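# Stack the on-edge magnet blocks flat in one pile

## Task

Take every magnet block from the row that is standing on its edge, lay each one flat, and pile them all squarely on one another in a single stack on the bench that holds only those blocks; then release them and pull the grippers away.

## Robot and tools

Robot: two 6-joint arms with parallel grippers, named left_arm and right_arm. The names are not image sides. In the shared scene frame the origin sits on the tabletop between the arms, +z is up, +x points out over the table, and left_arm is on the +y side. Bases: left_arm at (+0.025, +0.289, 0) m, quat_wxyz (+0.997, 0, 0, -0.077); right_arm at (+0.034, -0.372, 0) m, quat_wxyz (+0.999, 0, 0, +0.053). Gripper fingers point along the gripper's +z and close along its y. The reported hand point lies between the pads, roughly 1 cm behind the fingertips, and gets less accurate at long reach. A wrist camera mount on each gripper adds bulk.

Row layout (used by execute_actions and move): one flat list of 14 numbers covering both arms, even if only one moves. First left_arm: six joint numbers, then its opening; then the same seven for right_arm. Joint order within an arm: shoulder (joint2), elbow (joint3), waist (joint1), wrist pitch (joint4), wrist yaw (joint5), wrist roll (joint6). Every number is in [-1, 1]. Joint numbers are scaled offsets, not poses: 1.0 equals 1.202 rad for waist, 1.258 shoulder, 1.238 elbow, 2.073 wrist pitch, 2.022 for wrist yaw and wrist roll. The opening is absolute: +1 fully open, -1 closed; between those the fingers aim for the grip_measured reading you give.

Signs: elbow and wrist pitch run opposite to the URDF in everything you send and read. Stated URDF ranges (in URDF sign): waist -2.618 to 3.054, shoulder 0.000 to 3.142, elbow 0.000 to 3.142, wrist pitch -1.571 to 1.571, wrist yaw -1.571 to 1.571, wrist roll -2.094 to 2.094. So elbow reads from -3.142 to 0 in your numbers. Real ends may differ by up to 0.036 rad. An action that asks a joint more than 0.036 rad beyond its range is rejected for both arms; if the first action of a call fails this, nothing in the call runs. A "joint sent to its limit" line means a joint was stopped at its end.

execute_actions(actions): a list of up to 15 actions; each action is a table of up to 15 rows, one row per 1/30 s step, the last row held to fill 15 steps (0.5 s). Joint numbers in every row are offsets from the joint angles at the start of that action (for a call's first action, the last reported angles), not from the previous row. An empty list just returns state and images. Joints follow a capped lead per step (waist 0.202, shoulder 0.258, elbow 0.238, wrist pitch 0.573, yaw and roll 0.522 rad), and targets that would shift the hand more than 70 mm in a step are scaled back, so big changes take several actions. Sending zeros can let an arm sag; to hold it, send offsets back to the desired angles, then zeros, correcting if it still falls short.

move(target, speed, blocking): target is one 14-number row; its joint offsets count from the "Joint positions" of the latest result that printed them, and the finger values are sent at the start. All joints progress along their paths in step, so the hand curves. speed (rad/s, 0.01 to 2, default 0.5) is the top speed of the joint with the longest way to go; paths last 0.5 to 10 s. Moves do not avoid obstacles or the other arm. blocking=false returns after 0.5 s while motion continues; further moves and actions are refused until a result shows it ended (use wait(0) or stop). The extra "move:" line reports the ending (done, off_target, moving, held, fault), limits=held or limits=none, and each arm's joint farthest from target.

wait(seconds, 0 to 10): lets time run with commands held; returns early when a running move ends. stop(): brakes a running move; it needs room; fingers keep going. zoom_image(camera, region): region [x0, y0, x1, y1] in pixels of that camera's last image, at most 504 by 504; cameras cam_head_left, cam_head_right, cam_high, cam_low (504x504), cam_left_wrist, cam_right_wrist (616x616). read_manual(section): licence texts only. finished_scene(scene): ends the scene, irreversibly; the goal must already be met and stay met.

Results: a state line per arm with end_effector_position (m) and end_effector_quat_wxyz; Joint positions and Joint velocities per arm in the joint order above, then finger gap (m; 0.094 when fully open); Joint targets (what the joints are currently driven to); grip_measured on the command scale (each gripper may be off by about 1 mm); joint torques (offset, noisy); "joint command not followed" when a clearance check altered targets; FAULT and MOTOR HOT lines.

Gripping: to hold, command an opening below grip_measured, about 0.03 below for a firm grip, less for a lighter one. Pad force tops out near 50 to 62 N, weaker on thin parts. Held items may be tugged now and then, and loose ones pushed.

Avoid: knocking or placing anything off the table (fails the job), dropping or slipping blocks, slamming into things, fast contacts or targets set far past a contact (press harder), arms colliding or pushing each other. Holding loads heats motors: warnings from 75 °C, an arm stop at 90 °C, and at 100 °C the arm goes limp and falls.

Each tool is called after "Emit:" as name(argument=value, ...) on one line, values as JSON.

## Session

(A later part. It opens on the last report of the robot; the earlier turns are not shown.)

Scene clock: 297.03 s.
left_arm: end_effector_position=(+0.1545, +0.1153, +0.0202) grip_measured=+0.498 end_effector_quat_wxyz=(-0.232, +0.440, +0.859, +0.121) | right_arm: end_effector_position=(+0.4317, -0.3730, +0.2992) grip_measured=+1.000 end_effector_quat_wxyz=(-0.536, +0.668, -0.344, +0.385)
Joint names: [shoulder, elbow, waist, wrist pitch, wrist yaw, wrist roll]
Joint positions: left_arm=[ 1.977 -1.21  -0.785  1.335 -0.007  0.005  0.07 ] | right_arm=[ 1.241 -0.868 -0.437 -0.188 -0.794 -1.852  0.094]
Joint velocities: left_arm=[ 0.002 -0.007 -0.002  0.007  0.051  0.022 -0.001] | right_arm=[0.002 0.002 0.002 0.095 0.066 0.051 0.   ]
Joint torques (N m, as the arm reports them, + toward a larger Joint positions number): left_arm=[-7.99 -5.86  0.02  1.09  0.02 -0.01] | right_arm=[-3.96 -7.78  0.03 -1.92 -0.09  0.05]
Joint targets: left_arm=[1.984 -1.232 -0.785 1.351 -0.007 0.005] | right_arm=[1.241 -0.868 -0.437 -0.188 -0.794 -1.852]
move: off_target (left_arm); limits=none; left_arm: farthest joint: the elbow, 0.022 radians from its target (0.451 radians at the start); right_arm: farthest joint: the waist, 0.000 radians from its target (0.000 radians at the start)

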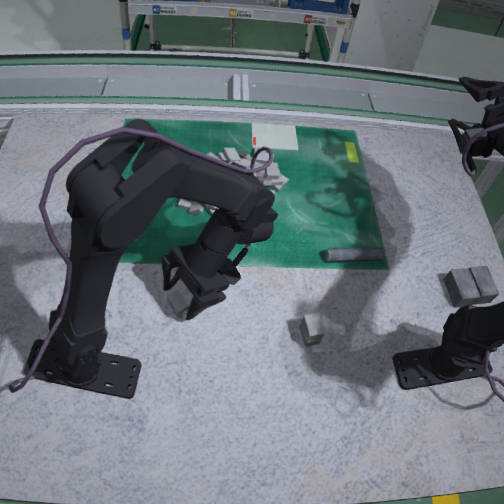

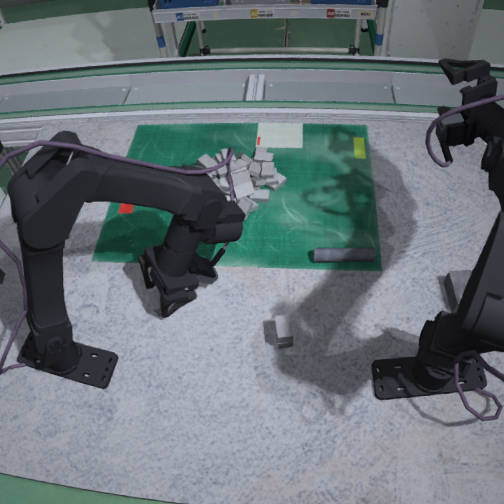

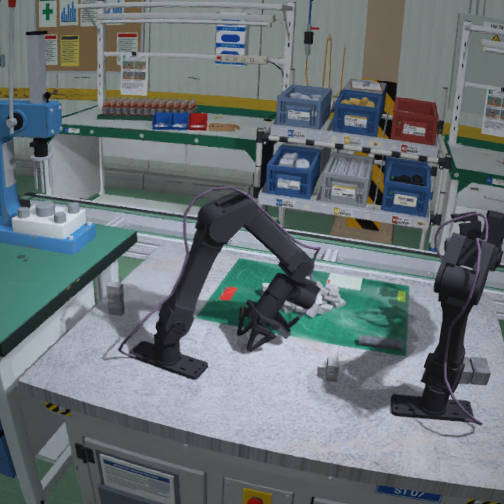

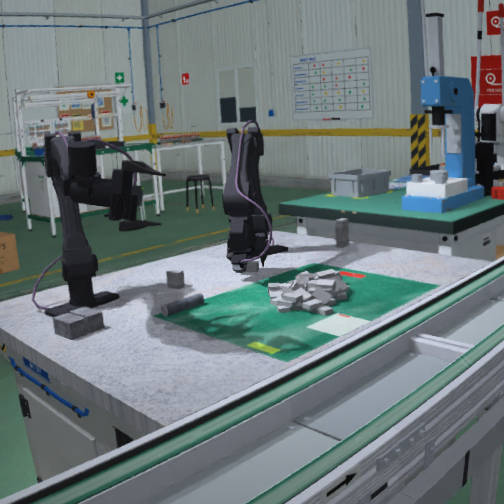

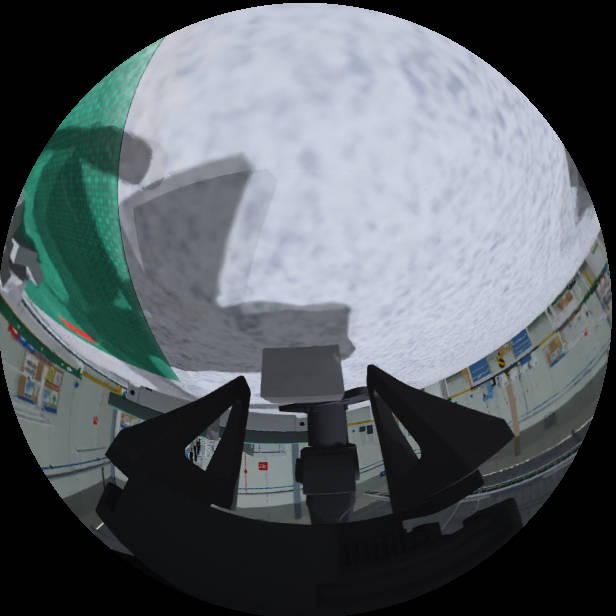

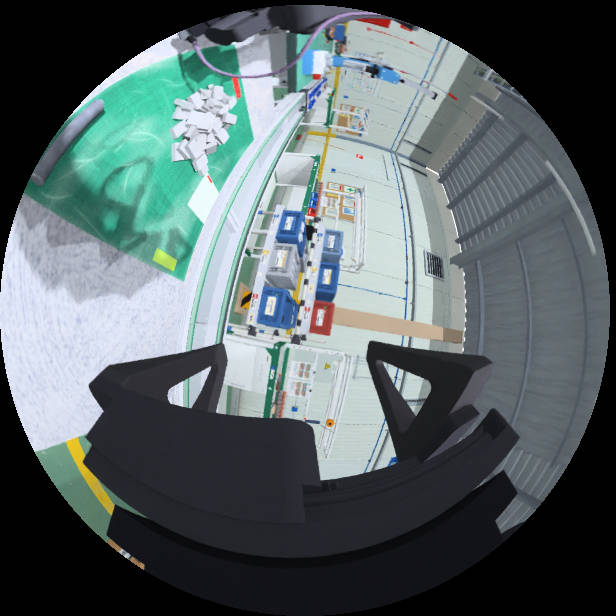

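Emit:
move(target=[0,0,0,0,0,0,-0.3,0,0,0,0,0,0,1])

Emit:
move(target=[-0.085,-0.095,0,0.083,0,0,-0.3,0,0,0,0,0,0,1], speed=0.3)

Emit:
move(target=[-0.36,0.1,-0.395,-0.62,0,0,-0.3,0,0,0,0,0,0,1], speed=0.8)

Scene clock: 302.20 s.
left_arm: end_effector_position=(+0.1545, +0.1154, +0.0203) grip_measured=-0.148 end_effector_quat_wxyz=(-0.233, +0.440, +0.859, +0.121) | right_arm: end_effector_position=(+0.4317, -0.3730, +0.2992) grip_measured=+1.000 end_effector_quat_wxyz=(-0.536, +0.668, -0.344, +0.385)
Joint names: [shoulder, elbow, waist, wrist pitch, wrist yaw, wrist roll]
Joint positions: left_arm=[ 1.977 -1.21  -0.785  1.335 -0.007  0.005  0.04 ] | right_arm=[ 1.241 -0.868 -0.437 -0.188 -0.794 -1.852  0.094]
Joint velocities: left_arm=[-0.007 -0.007 -0.007 -0.007  0.051 -0.007  0.001] | right_arm=[-0.007 -0.012 -0.002  0.037  0.022 -0.007  0.   ]
Joint torques (N m, as the arm reports them, + toward a larger Joint positions number): left_arm=[-8.55 -4.26 -0.01  0.9   0.01  0.01] | right_arm=[-4.03 -7.78  0.03 -1.93 -0.08  0.02]
Joint targets: left_arm=[1.977 -1.210 -0.785 1.335 -0.007 0.005] | right_arm=[1.241 -0.868 -0.437 -0.188 -0.794 -1.852]
move: done; limits=none; left_arm: farthest joint: the waist, 0.000 radians from its target (0.000 radians at the start); right_arm: farthest joint: the waist, 0.000 radians from its target (0.000 radians at the start)

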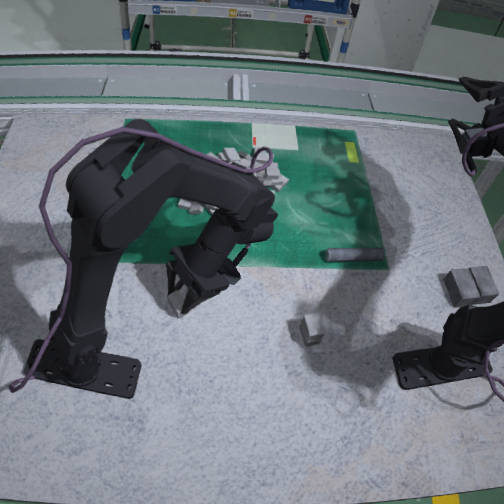

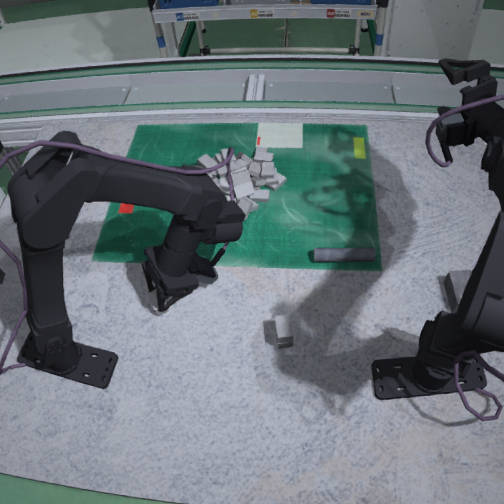

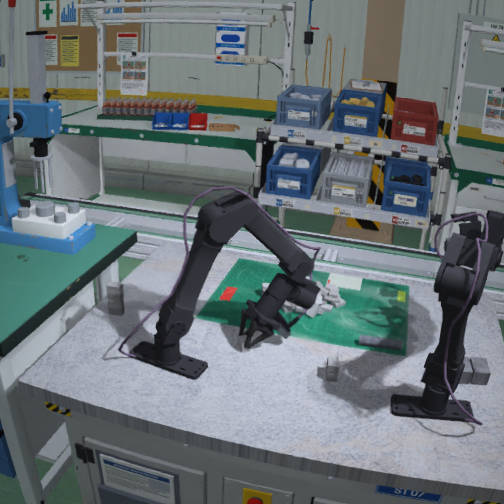

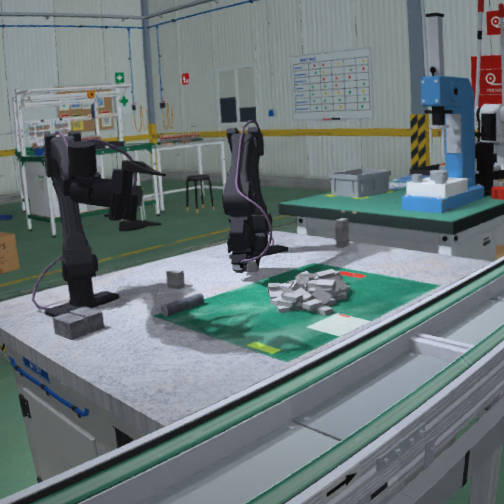

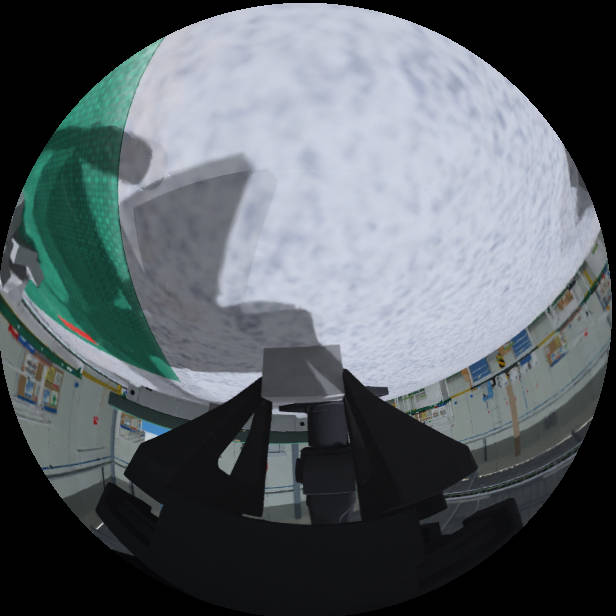

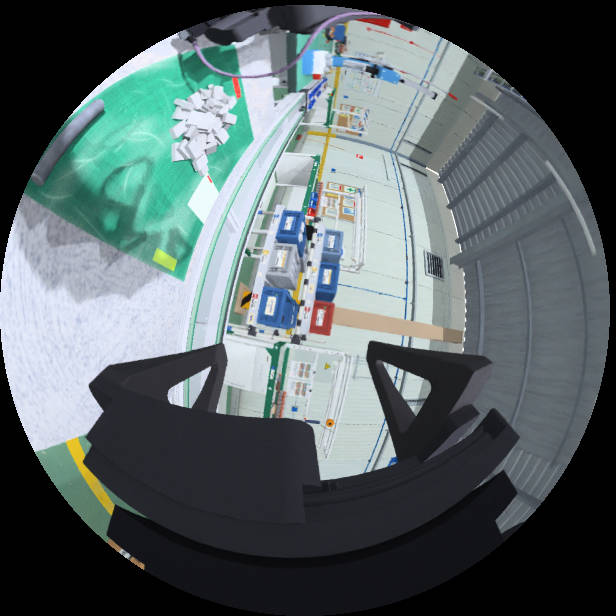

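Scene clock: 303.40 s.
left_arm: end_effector_position=(+0.1600, +0.1079, +0.0645) grip_measured=-0.148 end_effector_quat_wxyz=(-0.210, +0.443, +0.865, +0.110) | right_arm: end_effector_position=(+0.4317, -0.3730, +0.2992) grip_measured=+1.000 end_effector_quat_wxyz=(-0.536, +0.668, -0.344, +0.385)
Joint names: [shoulder, elbow, waist, wrist pitch, wrist yaw, wrist roll]
Joint positions: left_arm=[ 1.889 -1.307 -0.785  1.468 -0.007  0.005  0.04 ] | right_arm=[ 1.241 -0.868 -0.437 -0.188 -0.794 -1.852  0.094]
Joint velocities: left_arm=[0.012 0.012 0.002 0.022 0.007 0.007 0.   ] | right_arm=[ 0.012 -0.007 -0.002  0.037 -0.022  0.007  0.   ]
Joint torques (N m, as the arm reports them, + toward a larger Joint positions number): left_arm=[-9.72 -6.26 -0.01  1.26  0.    0.01] | right_arm=[-4.   -7.78 -0.05 -1.93 -0.07  0.03]
Joint targets: left_arm=[1.870 -1.328 -0.785 1.507 -0.007 0.005] | right_arm=[1.241 -0.868 -0.437 -0.188 -0.794 -1.852]
move: off_target (left_arm); limits=none; left_arm: farthest joint: the wrist pitch, 0.039 radians from its target (0.172 radians at the start); right_arm: farthest joint: the waist, 0.000 radians from its target (0.000 radians at the start)

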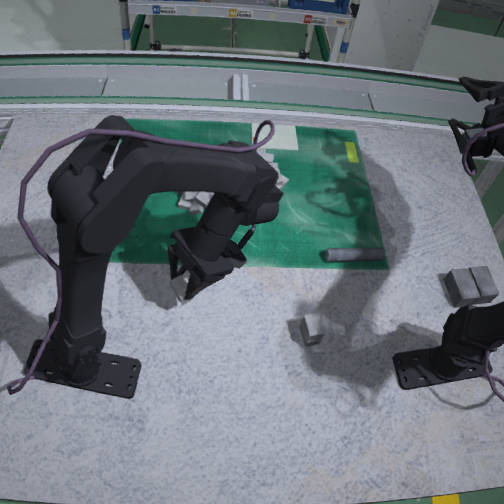

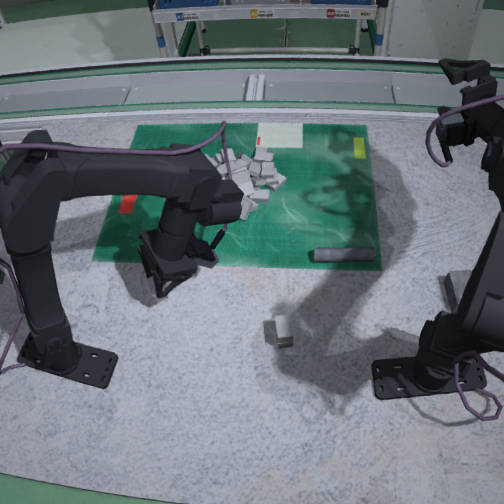

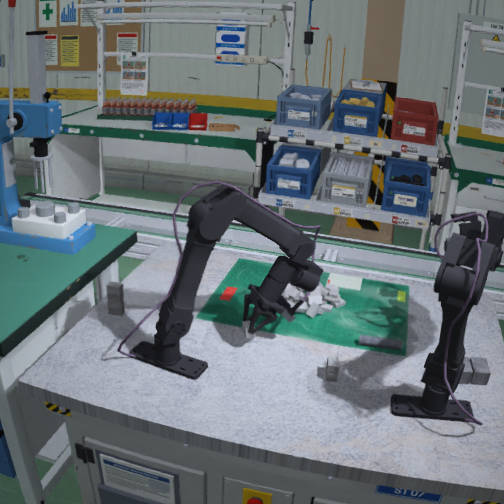

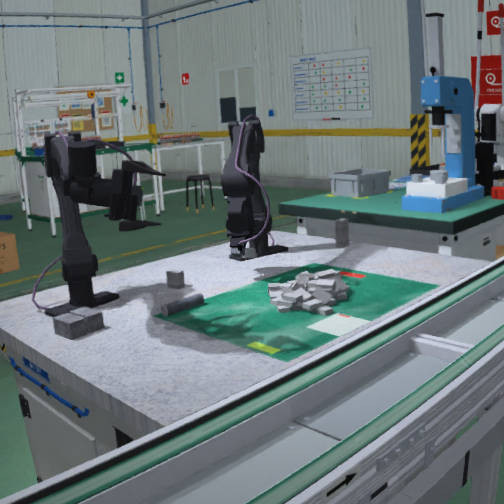

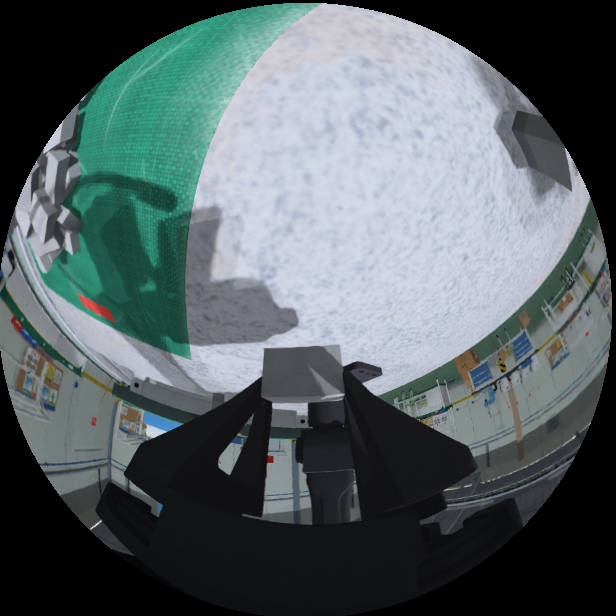

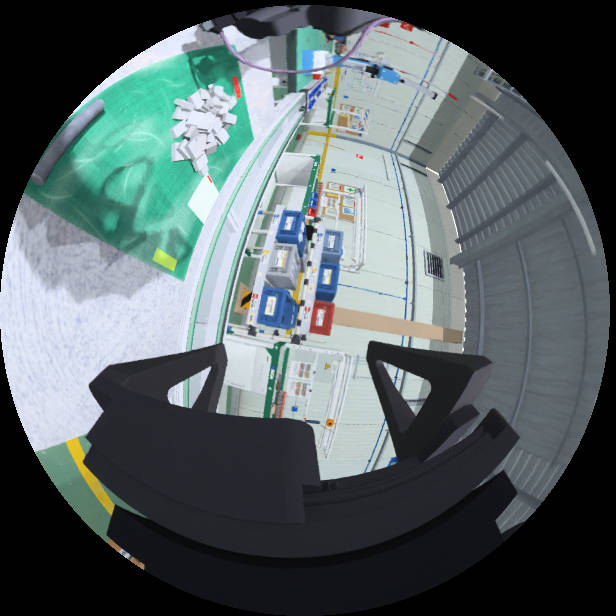

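Scene clock: 305.70 s.
left_arm: end_effector_position=(+0.1011, -0.1652, +0.2523) grip_measured=-0.148 end_effector_quat_wxyz=(+0.389, +0.559, +0.656, -0.325) | right_arm: end_effector_position=(+0.4317, -0.3730, +0.2992) grip_measured=+1.000 end_effector_quat_wxyz=(-0.536, +0.668, -0.344, +0.385)
Joint names: [shoulder, elbow, waist, wrist pitch, wrist yaw, wrist roll]
Joint positions: left_arm=[ 1.46  -1.188 -1.255  0.235 -0.007  0.005  0.04 ] | right_arm=[ 1.241 -0.868 -0.437 -0.188 -0.794 -1.852  0.094]
Joint velocities: left_arm=[ 0.002 -0.002  0.007 -0.007 -0.051 -0.066  0.   ] | right_arm=[-0.012  0.002 -0.012 -0.022 -0.022 -0.11   0.   ]
Joint torques (N m, as the arm reports them, + toward a larger Joint positions number): left_arm=[-8.46 -6.71 -0.39 -2.68  0.01  0.  ] | right_arm=[-4.01 -7.79  0.05 -1.92 -0.08  0.04]
Joint targets: left_arm=[1.436 -1.183 -1.260 0.183 -0.008 0.005] | right_arm=[1.241 -0.868 -0.437 -0.188 -0.794 -1.852]
move: off_target (left_arm); limits=none; left_arm: farthest joint: the wrist pitch, 0.052 radians from its target (1.285 radians at the start); right_arm: farthest joint: the waist, 0.000 radians from its target (0.000 radians at the start)

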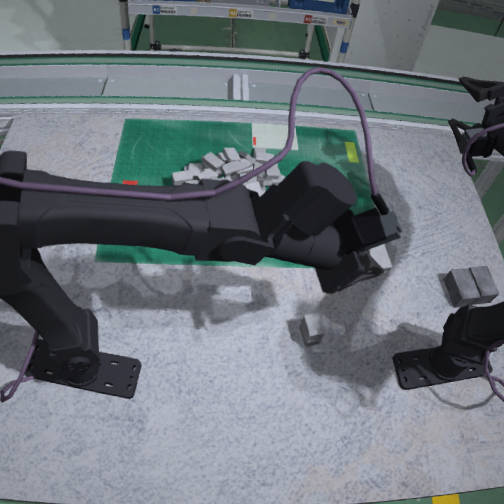

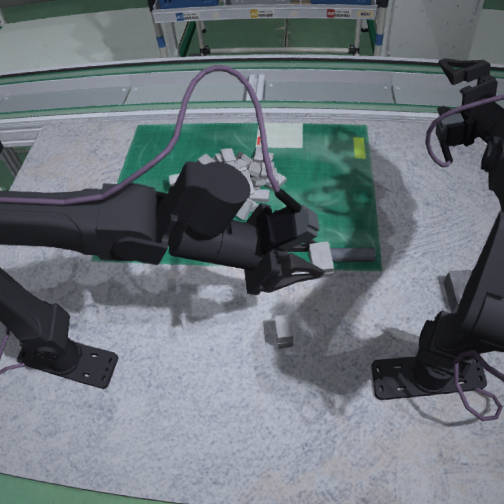

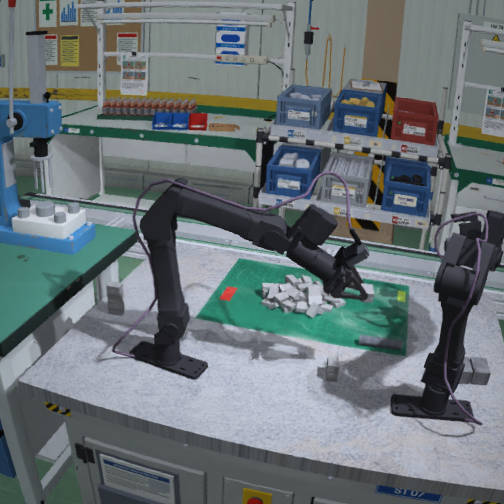

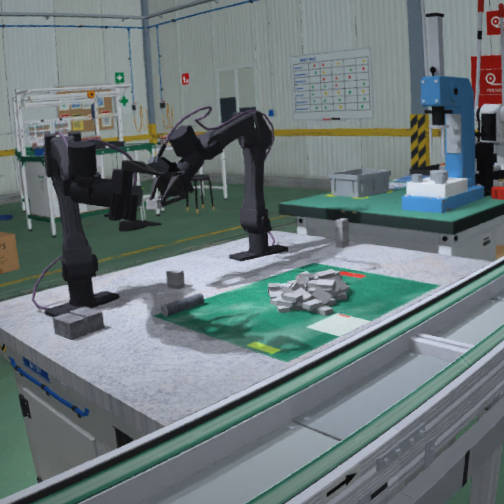

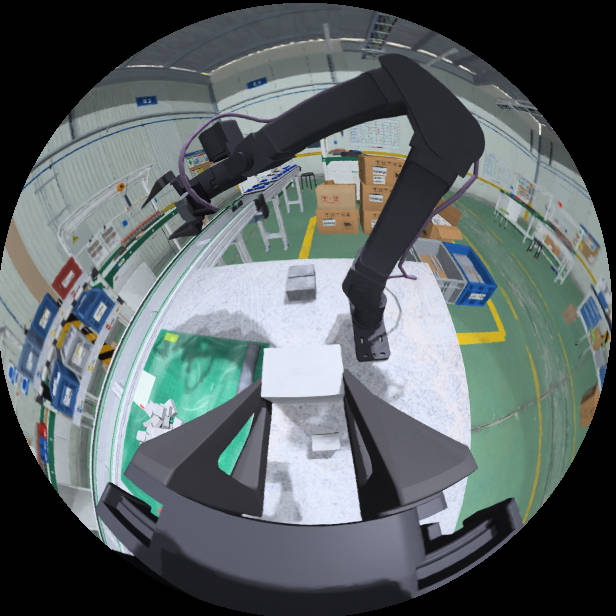

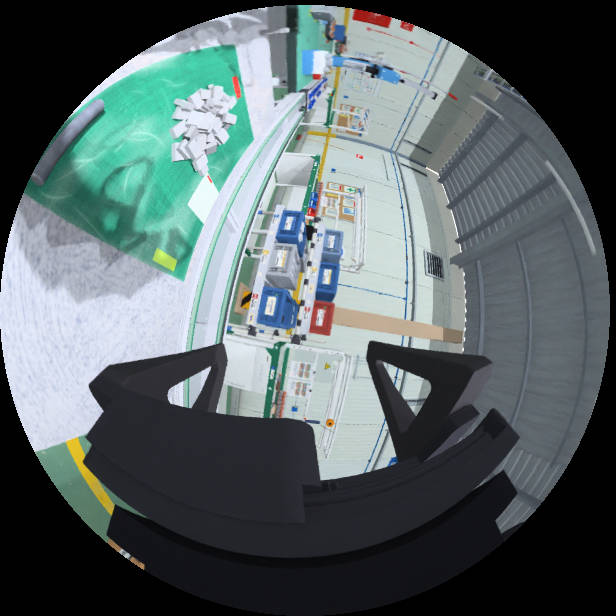

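Emit:
move(target=[0.042,0.522,0,-0.345,0,0,-0.3,0,0,0,0,0,0,1], speed=0.5)

Emit:
zoom_image(camera="cam_high", region=[295,320,365,390])

Emit:
zoom_image(camera="cam_low", region=[140,220,230,300])

Scene clock: 314.43 s.
left_arm: end_effector_position=(+0.0921, -0.1101, +0.0831) grip_measured=-0.148 end_effector_quat_wxyz=(+0.375, +0.566, +0.664, -0.313) | right_arm: end_effector_position=(+0.4317, -0.3730, +0.2992) grip_measured=+1.000 end_effector_quat_wxyz=(-0.536, +0.668, -0.344, +0.385)
Joint names: [shoulder, elbow, waist, wrist pitch, wrist yaw, wrist roll]
Joint positions: left_arm=[ 1.516 -0.539 -1.255 -0.429 -0.007  0.005  0.04 ] | right_arm=[ 1.241 -0.868 -0.437 -0.188 -0.794 -1.852  0.094]
Joint velocities: left_arm=[-0.007  0.022 -0.012  0.007 -0.007 -0.051  0.   ] | right_arm=[ 0.002  0.012 -0.007  0.022  0.022  0.007  0.   ]
Joint torques (N m, as the arm reports them, + toward a larger Joint positions number): left_arm=[-5.94 -6.01 -0.01 -2.61  0.01  0.  ] | right_arm=[-4.02 -7.72  0.   -1.93 -0.08  0.03]
Joint targets: left_arm=[1.513 -0.542 -1.255 -0.480 -0.007 0.005] | right_arm=[1.241 -0.868 -0.437 -0.188 -0.794 -1.852]
move: off_target (left_arm); limits=none; left_arm: farthest joint: the wrist pitch, 0.052 radians from its target (0.715 radians at the start); right_arm: farthest joint: the waist, 0.000 radians from its target (0.000 radians at the start)

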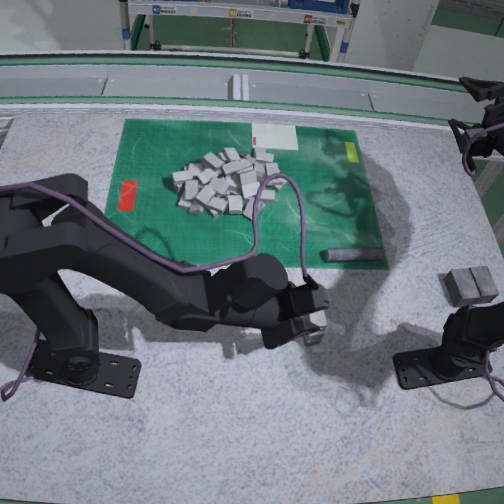

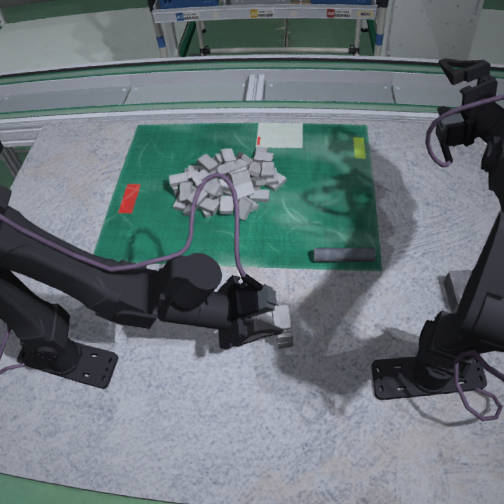

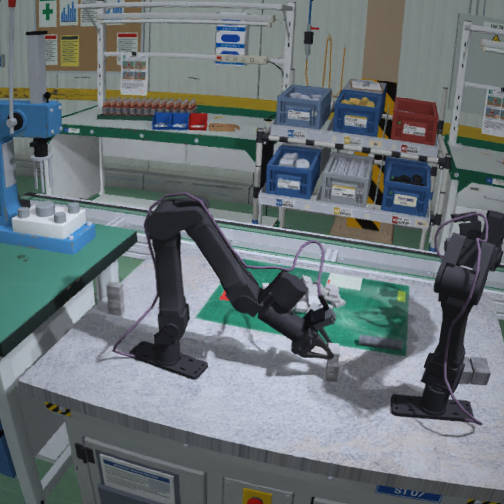

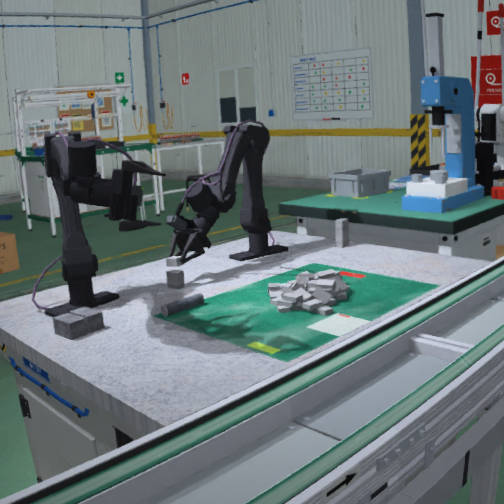

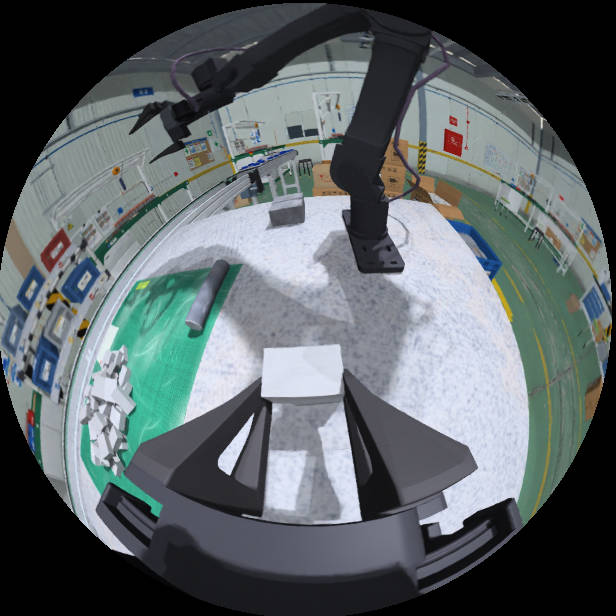

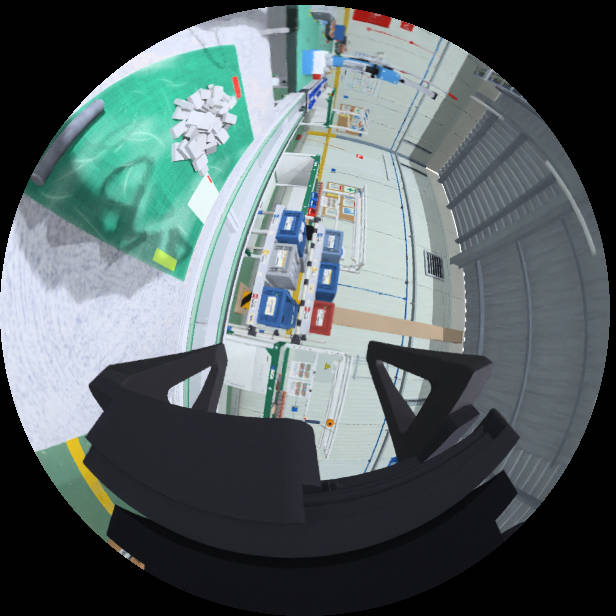

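Region (295, 320, 365, 390) of cam_high's 504x504 image, scaled by 7.200, with more detail than that image has.

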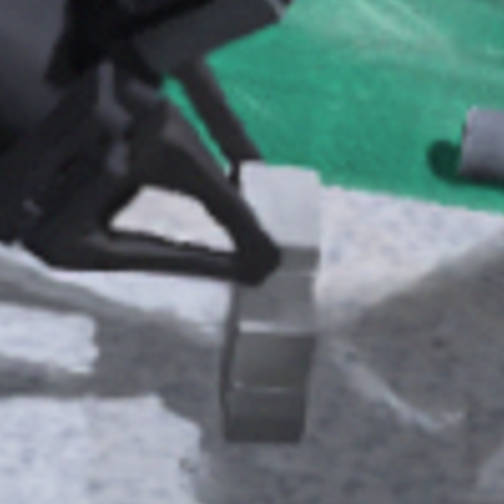

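Region (140, 220, 230, 300) of cam_low's 504x504 image, scaled by 5.600, with more detail than that image has.

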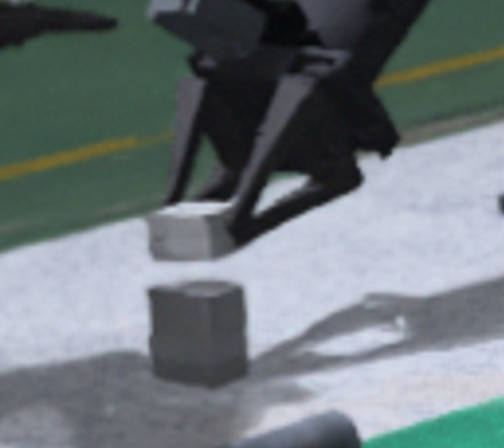

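Emit:
move(target=[0.066,0.024,0,-0.082,0,0,-0.3,0,0,0,0,0,0,1], speed=0.12)

Emit:
zoom_image(camera="cam_high", region=[295,320,365,390])

Emit:
zoom_image(camera="cam_low", region=[140,220,230,300])

Scene clock: 321.80 s.
left_arm: end_effector_position=(+0.0929, -0.1148, +0.0691) grip_measured=-0.148 end_effector_quat_wxyz=(+0.382, +0.562, +0.660, -0.319) | right_arm: end_effector_position=(+0.4317, -0.3730, +0.2992) grip_measured=+1.000 end_effector_quat_wxyz=(-0.536, +0.668, -0.344, +0.385)
Joint names: [shoulder, elbow, waist, wrist pitch, wrist yaw, wrist roll]
Joint positions: left_arm=[ 1.595 -0.514 -1.255 -0.551 -0.007  0.005  0.04 ] | right_arm=[ 1.241 -0.868 -0.437 -0.188 -0.794 -1.852  0.094]
Joint velocities: left_arm=[-0.017 -0.007 -0.007 -0.037 -0.037 -0.007  0.   ] | right_arm=[ 0.007 -0.012 -0.007  0.051 -0.037 -0.022  0.   ]
Joint torques (N m, as the arm reports them, + toward a larger Joint positions number): left_arm=[-5.74 -5.04  0.   -2.6   0.01  0.  ] | right_arm=[-3.98 -7.76 -0.05 -1.93 -0.08  0.04]
Joint targets: left_arm=[1.599 -0.509 -1.255 -0.598 -0.007 0.005] | right_arm=[1.241 -0.868 -0.437 -0.188 -0.794 -1.852]
move: off_target (left_arm); limits=none; left_arm: farthest joint: the wrist pitch, 0.048 radians from its target (0.170 radians at the start); right_arm: farthest joint: the waist, 0.000 radians from its target (0.000 radians at the start)

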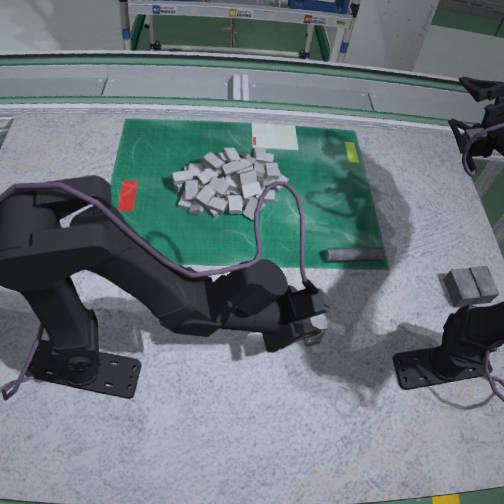

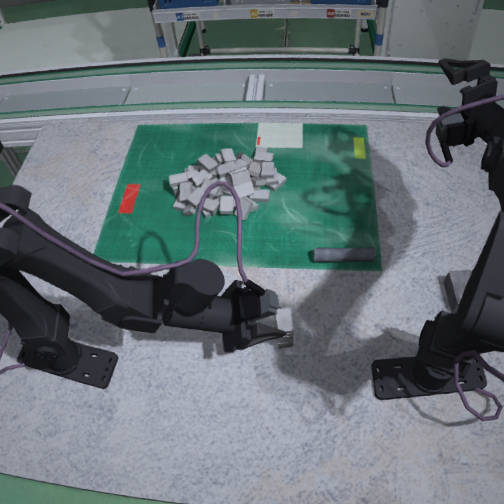

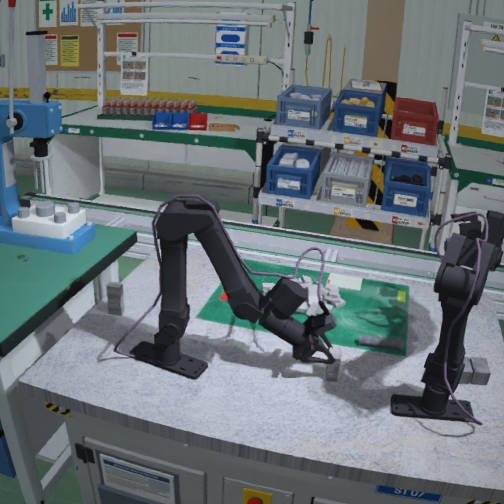

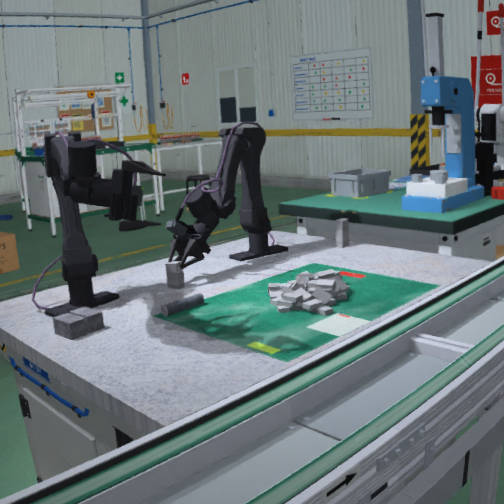

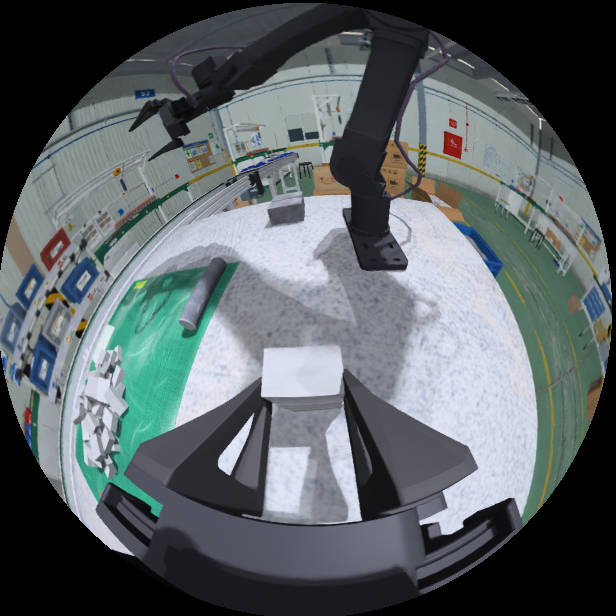

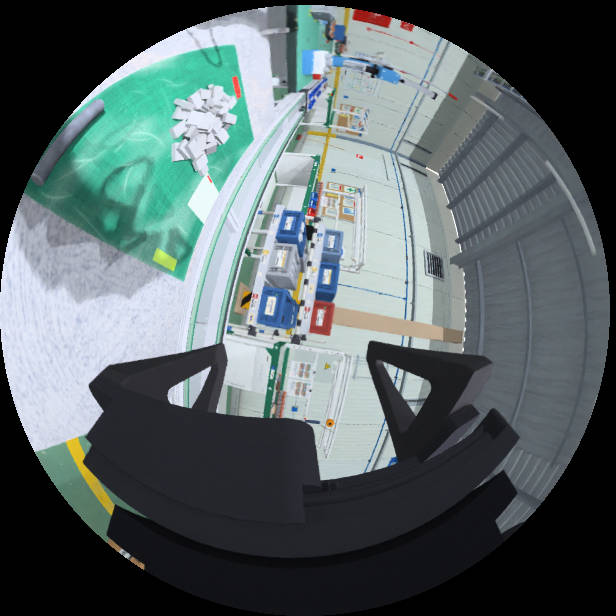

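Region (295, 320, 365, 390) of cam_high's 504x504 image, scaled by 7.200, with more detail than that image has.

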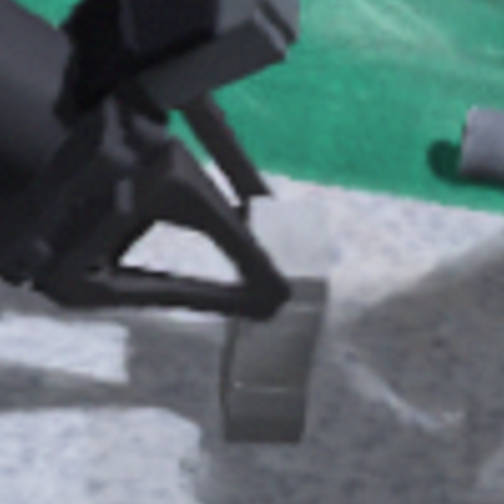

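Region (140, 220, 230, 300) of cam_low's 504x504 image, scaled by 5.600, with more detail than that image has.

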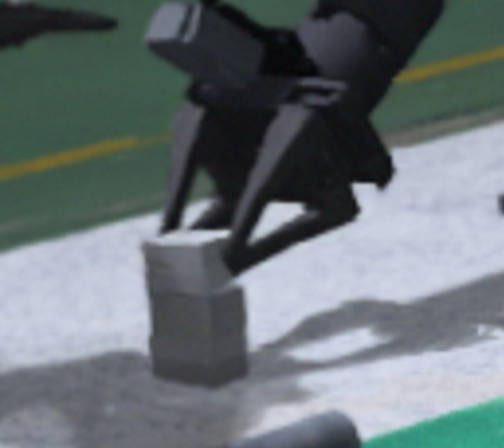

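~2 mm too far out; elbow corrects and lowers.

Emit:
move(target=[0,0.014,0,-0.02,0,0,-0.3,0,0,0,0,0,0,1], speed=0.04)

Emit:
zoom_image(camera="cam_high", region=[295,320,365,390])

Emit:
zoom_image(camera="cam_low", region=[140,220,230,300])

Scene clock: 328.60 s.
left_arm: end_effector_position=(+0.0928, -0.1139, +0.0687) grip_measured=-0.148 end_effector_quat_wxyz=(+0.383, +0.562, +0.660, -0.320) | right_arm: end_effector_position=(+0.4317, -0.3730, +0.2992) grip_measured=+1.000 end_effector_quat_wxyz=(-0.536, +0.668, -0.344, +0.385)
Joint names: [shoulder, elbow, waist, wrist pitch, wrist yaw, wrist roll]
Joint positions: left_arm=[ 1.595 -0.507 -1.255 -0.563 -0.007  0.005  0.04 ] | right_arm=[ 1.241 -0.868 -0.437 -0.188 -0.794 -1.852  0.094]
Joint velocities: left_arm=[ 0.002  0.017  0.007  0.081 -0.007 -0.007 -0.001] | right_arm=[ 0.017  0.012  0.007  0.007  0.022 -0.11   0.   ]
Joint torques (N m, as the arm reports them, + toward a larger Joint positions number): left_arm=[-6.06 -4.75  0.01 -2.41  0.    0.  ] | right_arm=[-4.03 -7.81  0.   -1.92 -0.08  0.04]
Joint targets: left_arm=[1.595 -0.497 -1.255 -0.593 -0.007 0.005] | right_arm=[1.241 -0.868 -0.437 -0.188 -0.794 -1.852]
move: off_target (left_arm); limits=none; left_arm: farthest joint: the wrist pitch, 0.030 radians from its target (0.041 radians at the start); right_arm: farthest joint: the waist, 0.000 radians from its target (0.000 radians at the start)

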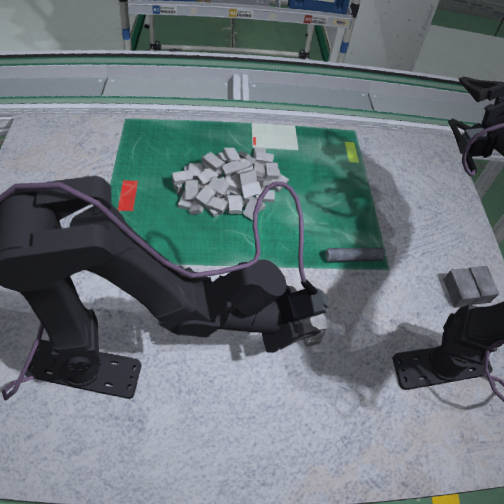

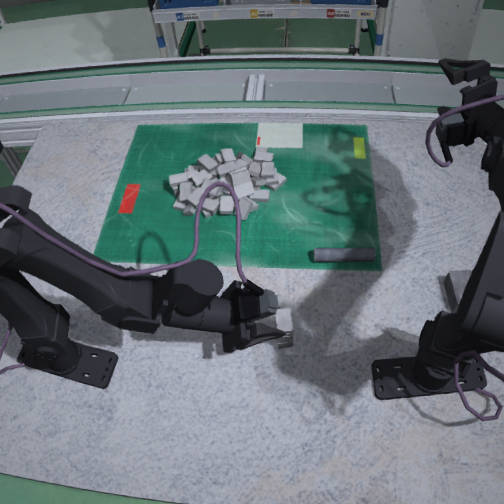

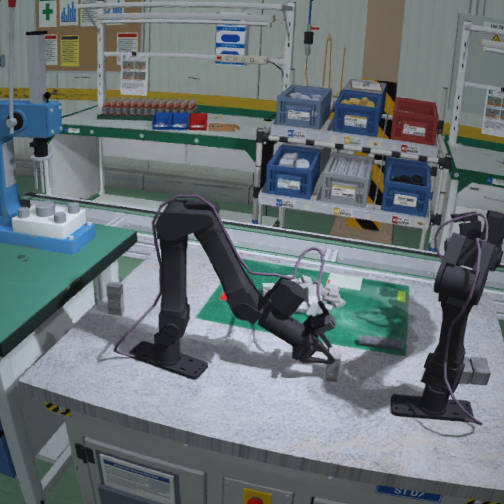

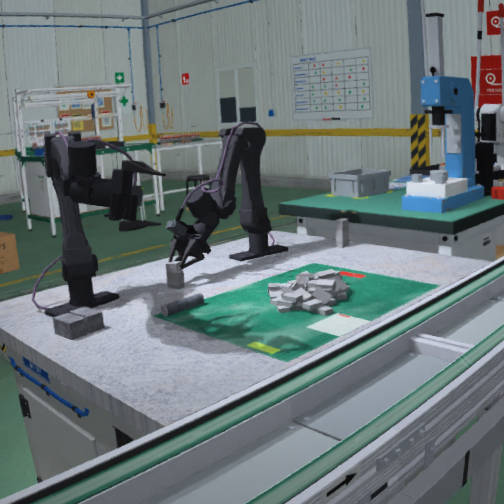

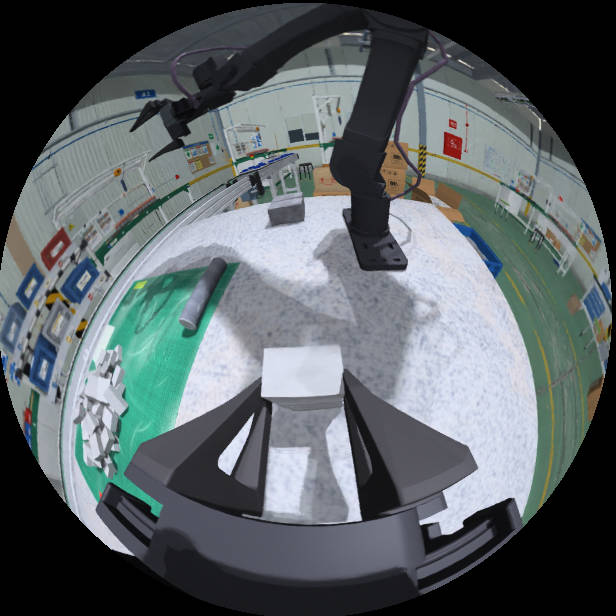

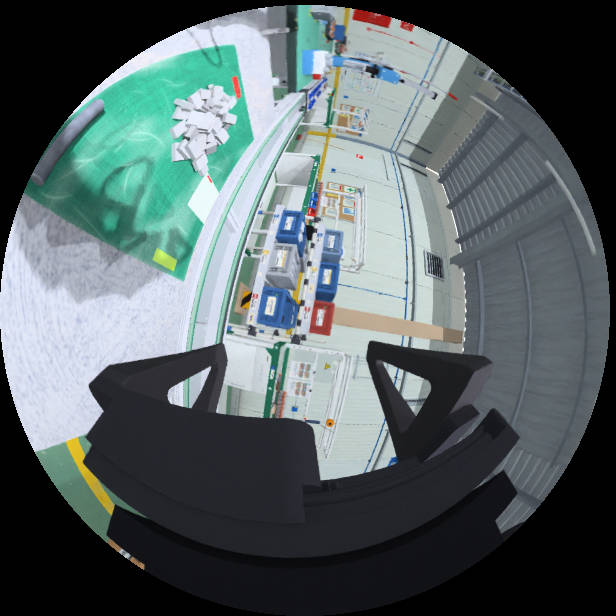

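Region (295, 320, 365, 390) of cam_high's 504x504 image, scaled by 7.200, with more detail than that image has.

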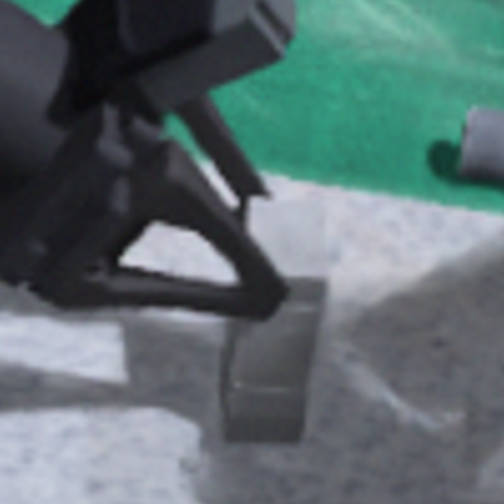

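Region (140, 220, 230, 300) of cam_low's 504x504 image, scaled by 5.600, with more detail than that image has.

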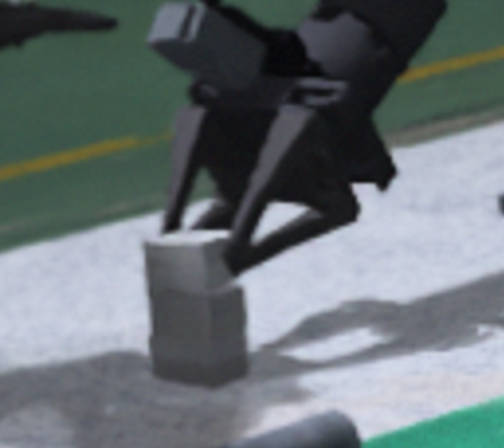

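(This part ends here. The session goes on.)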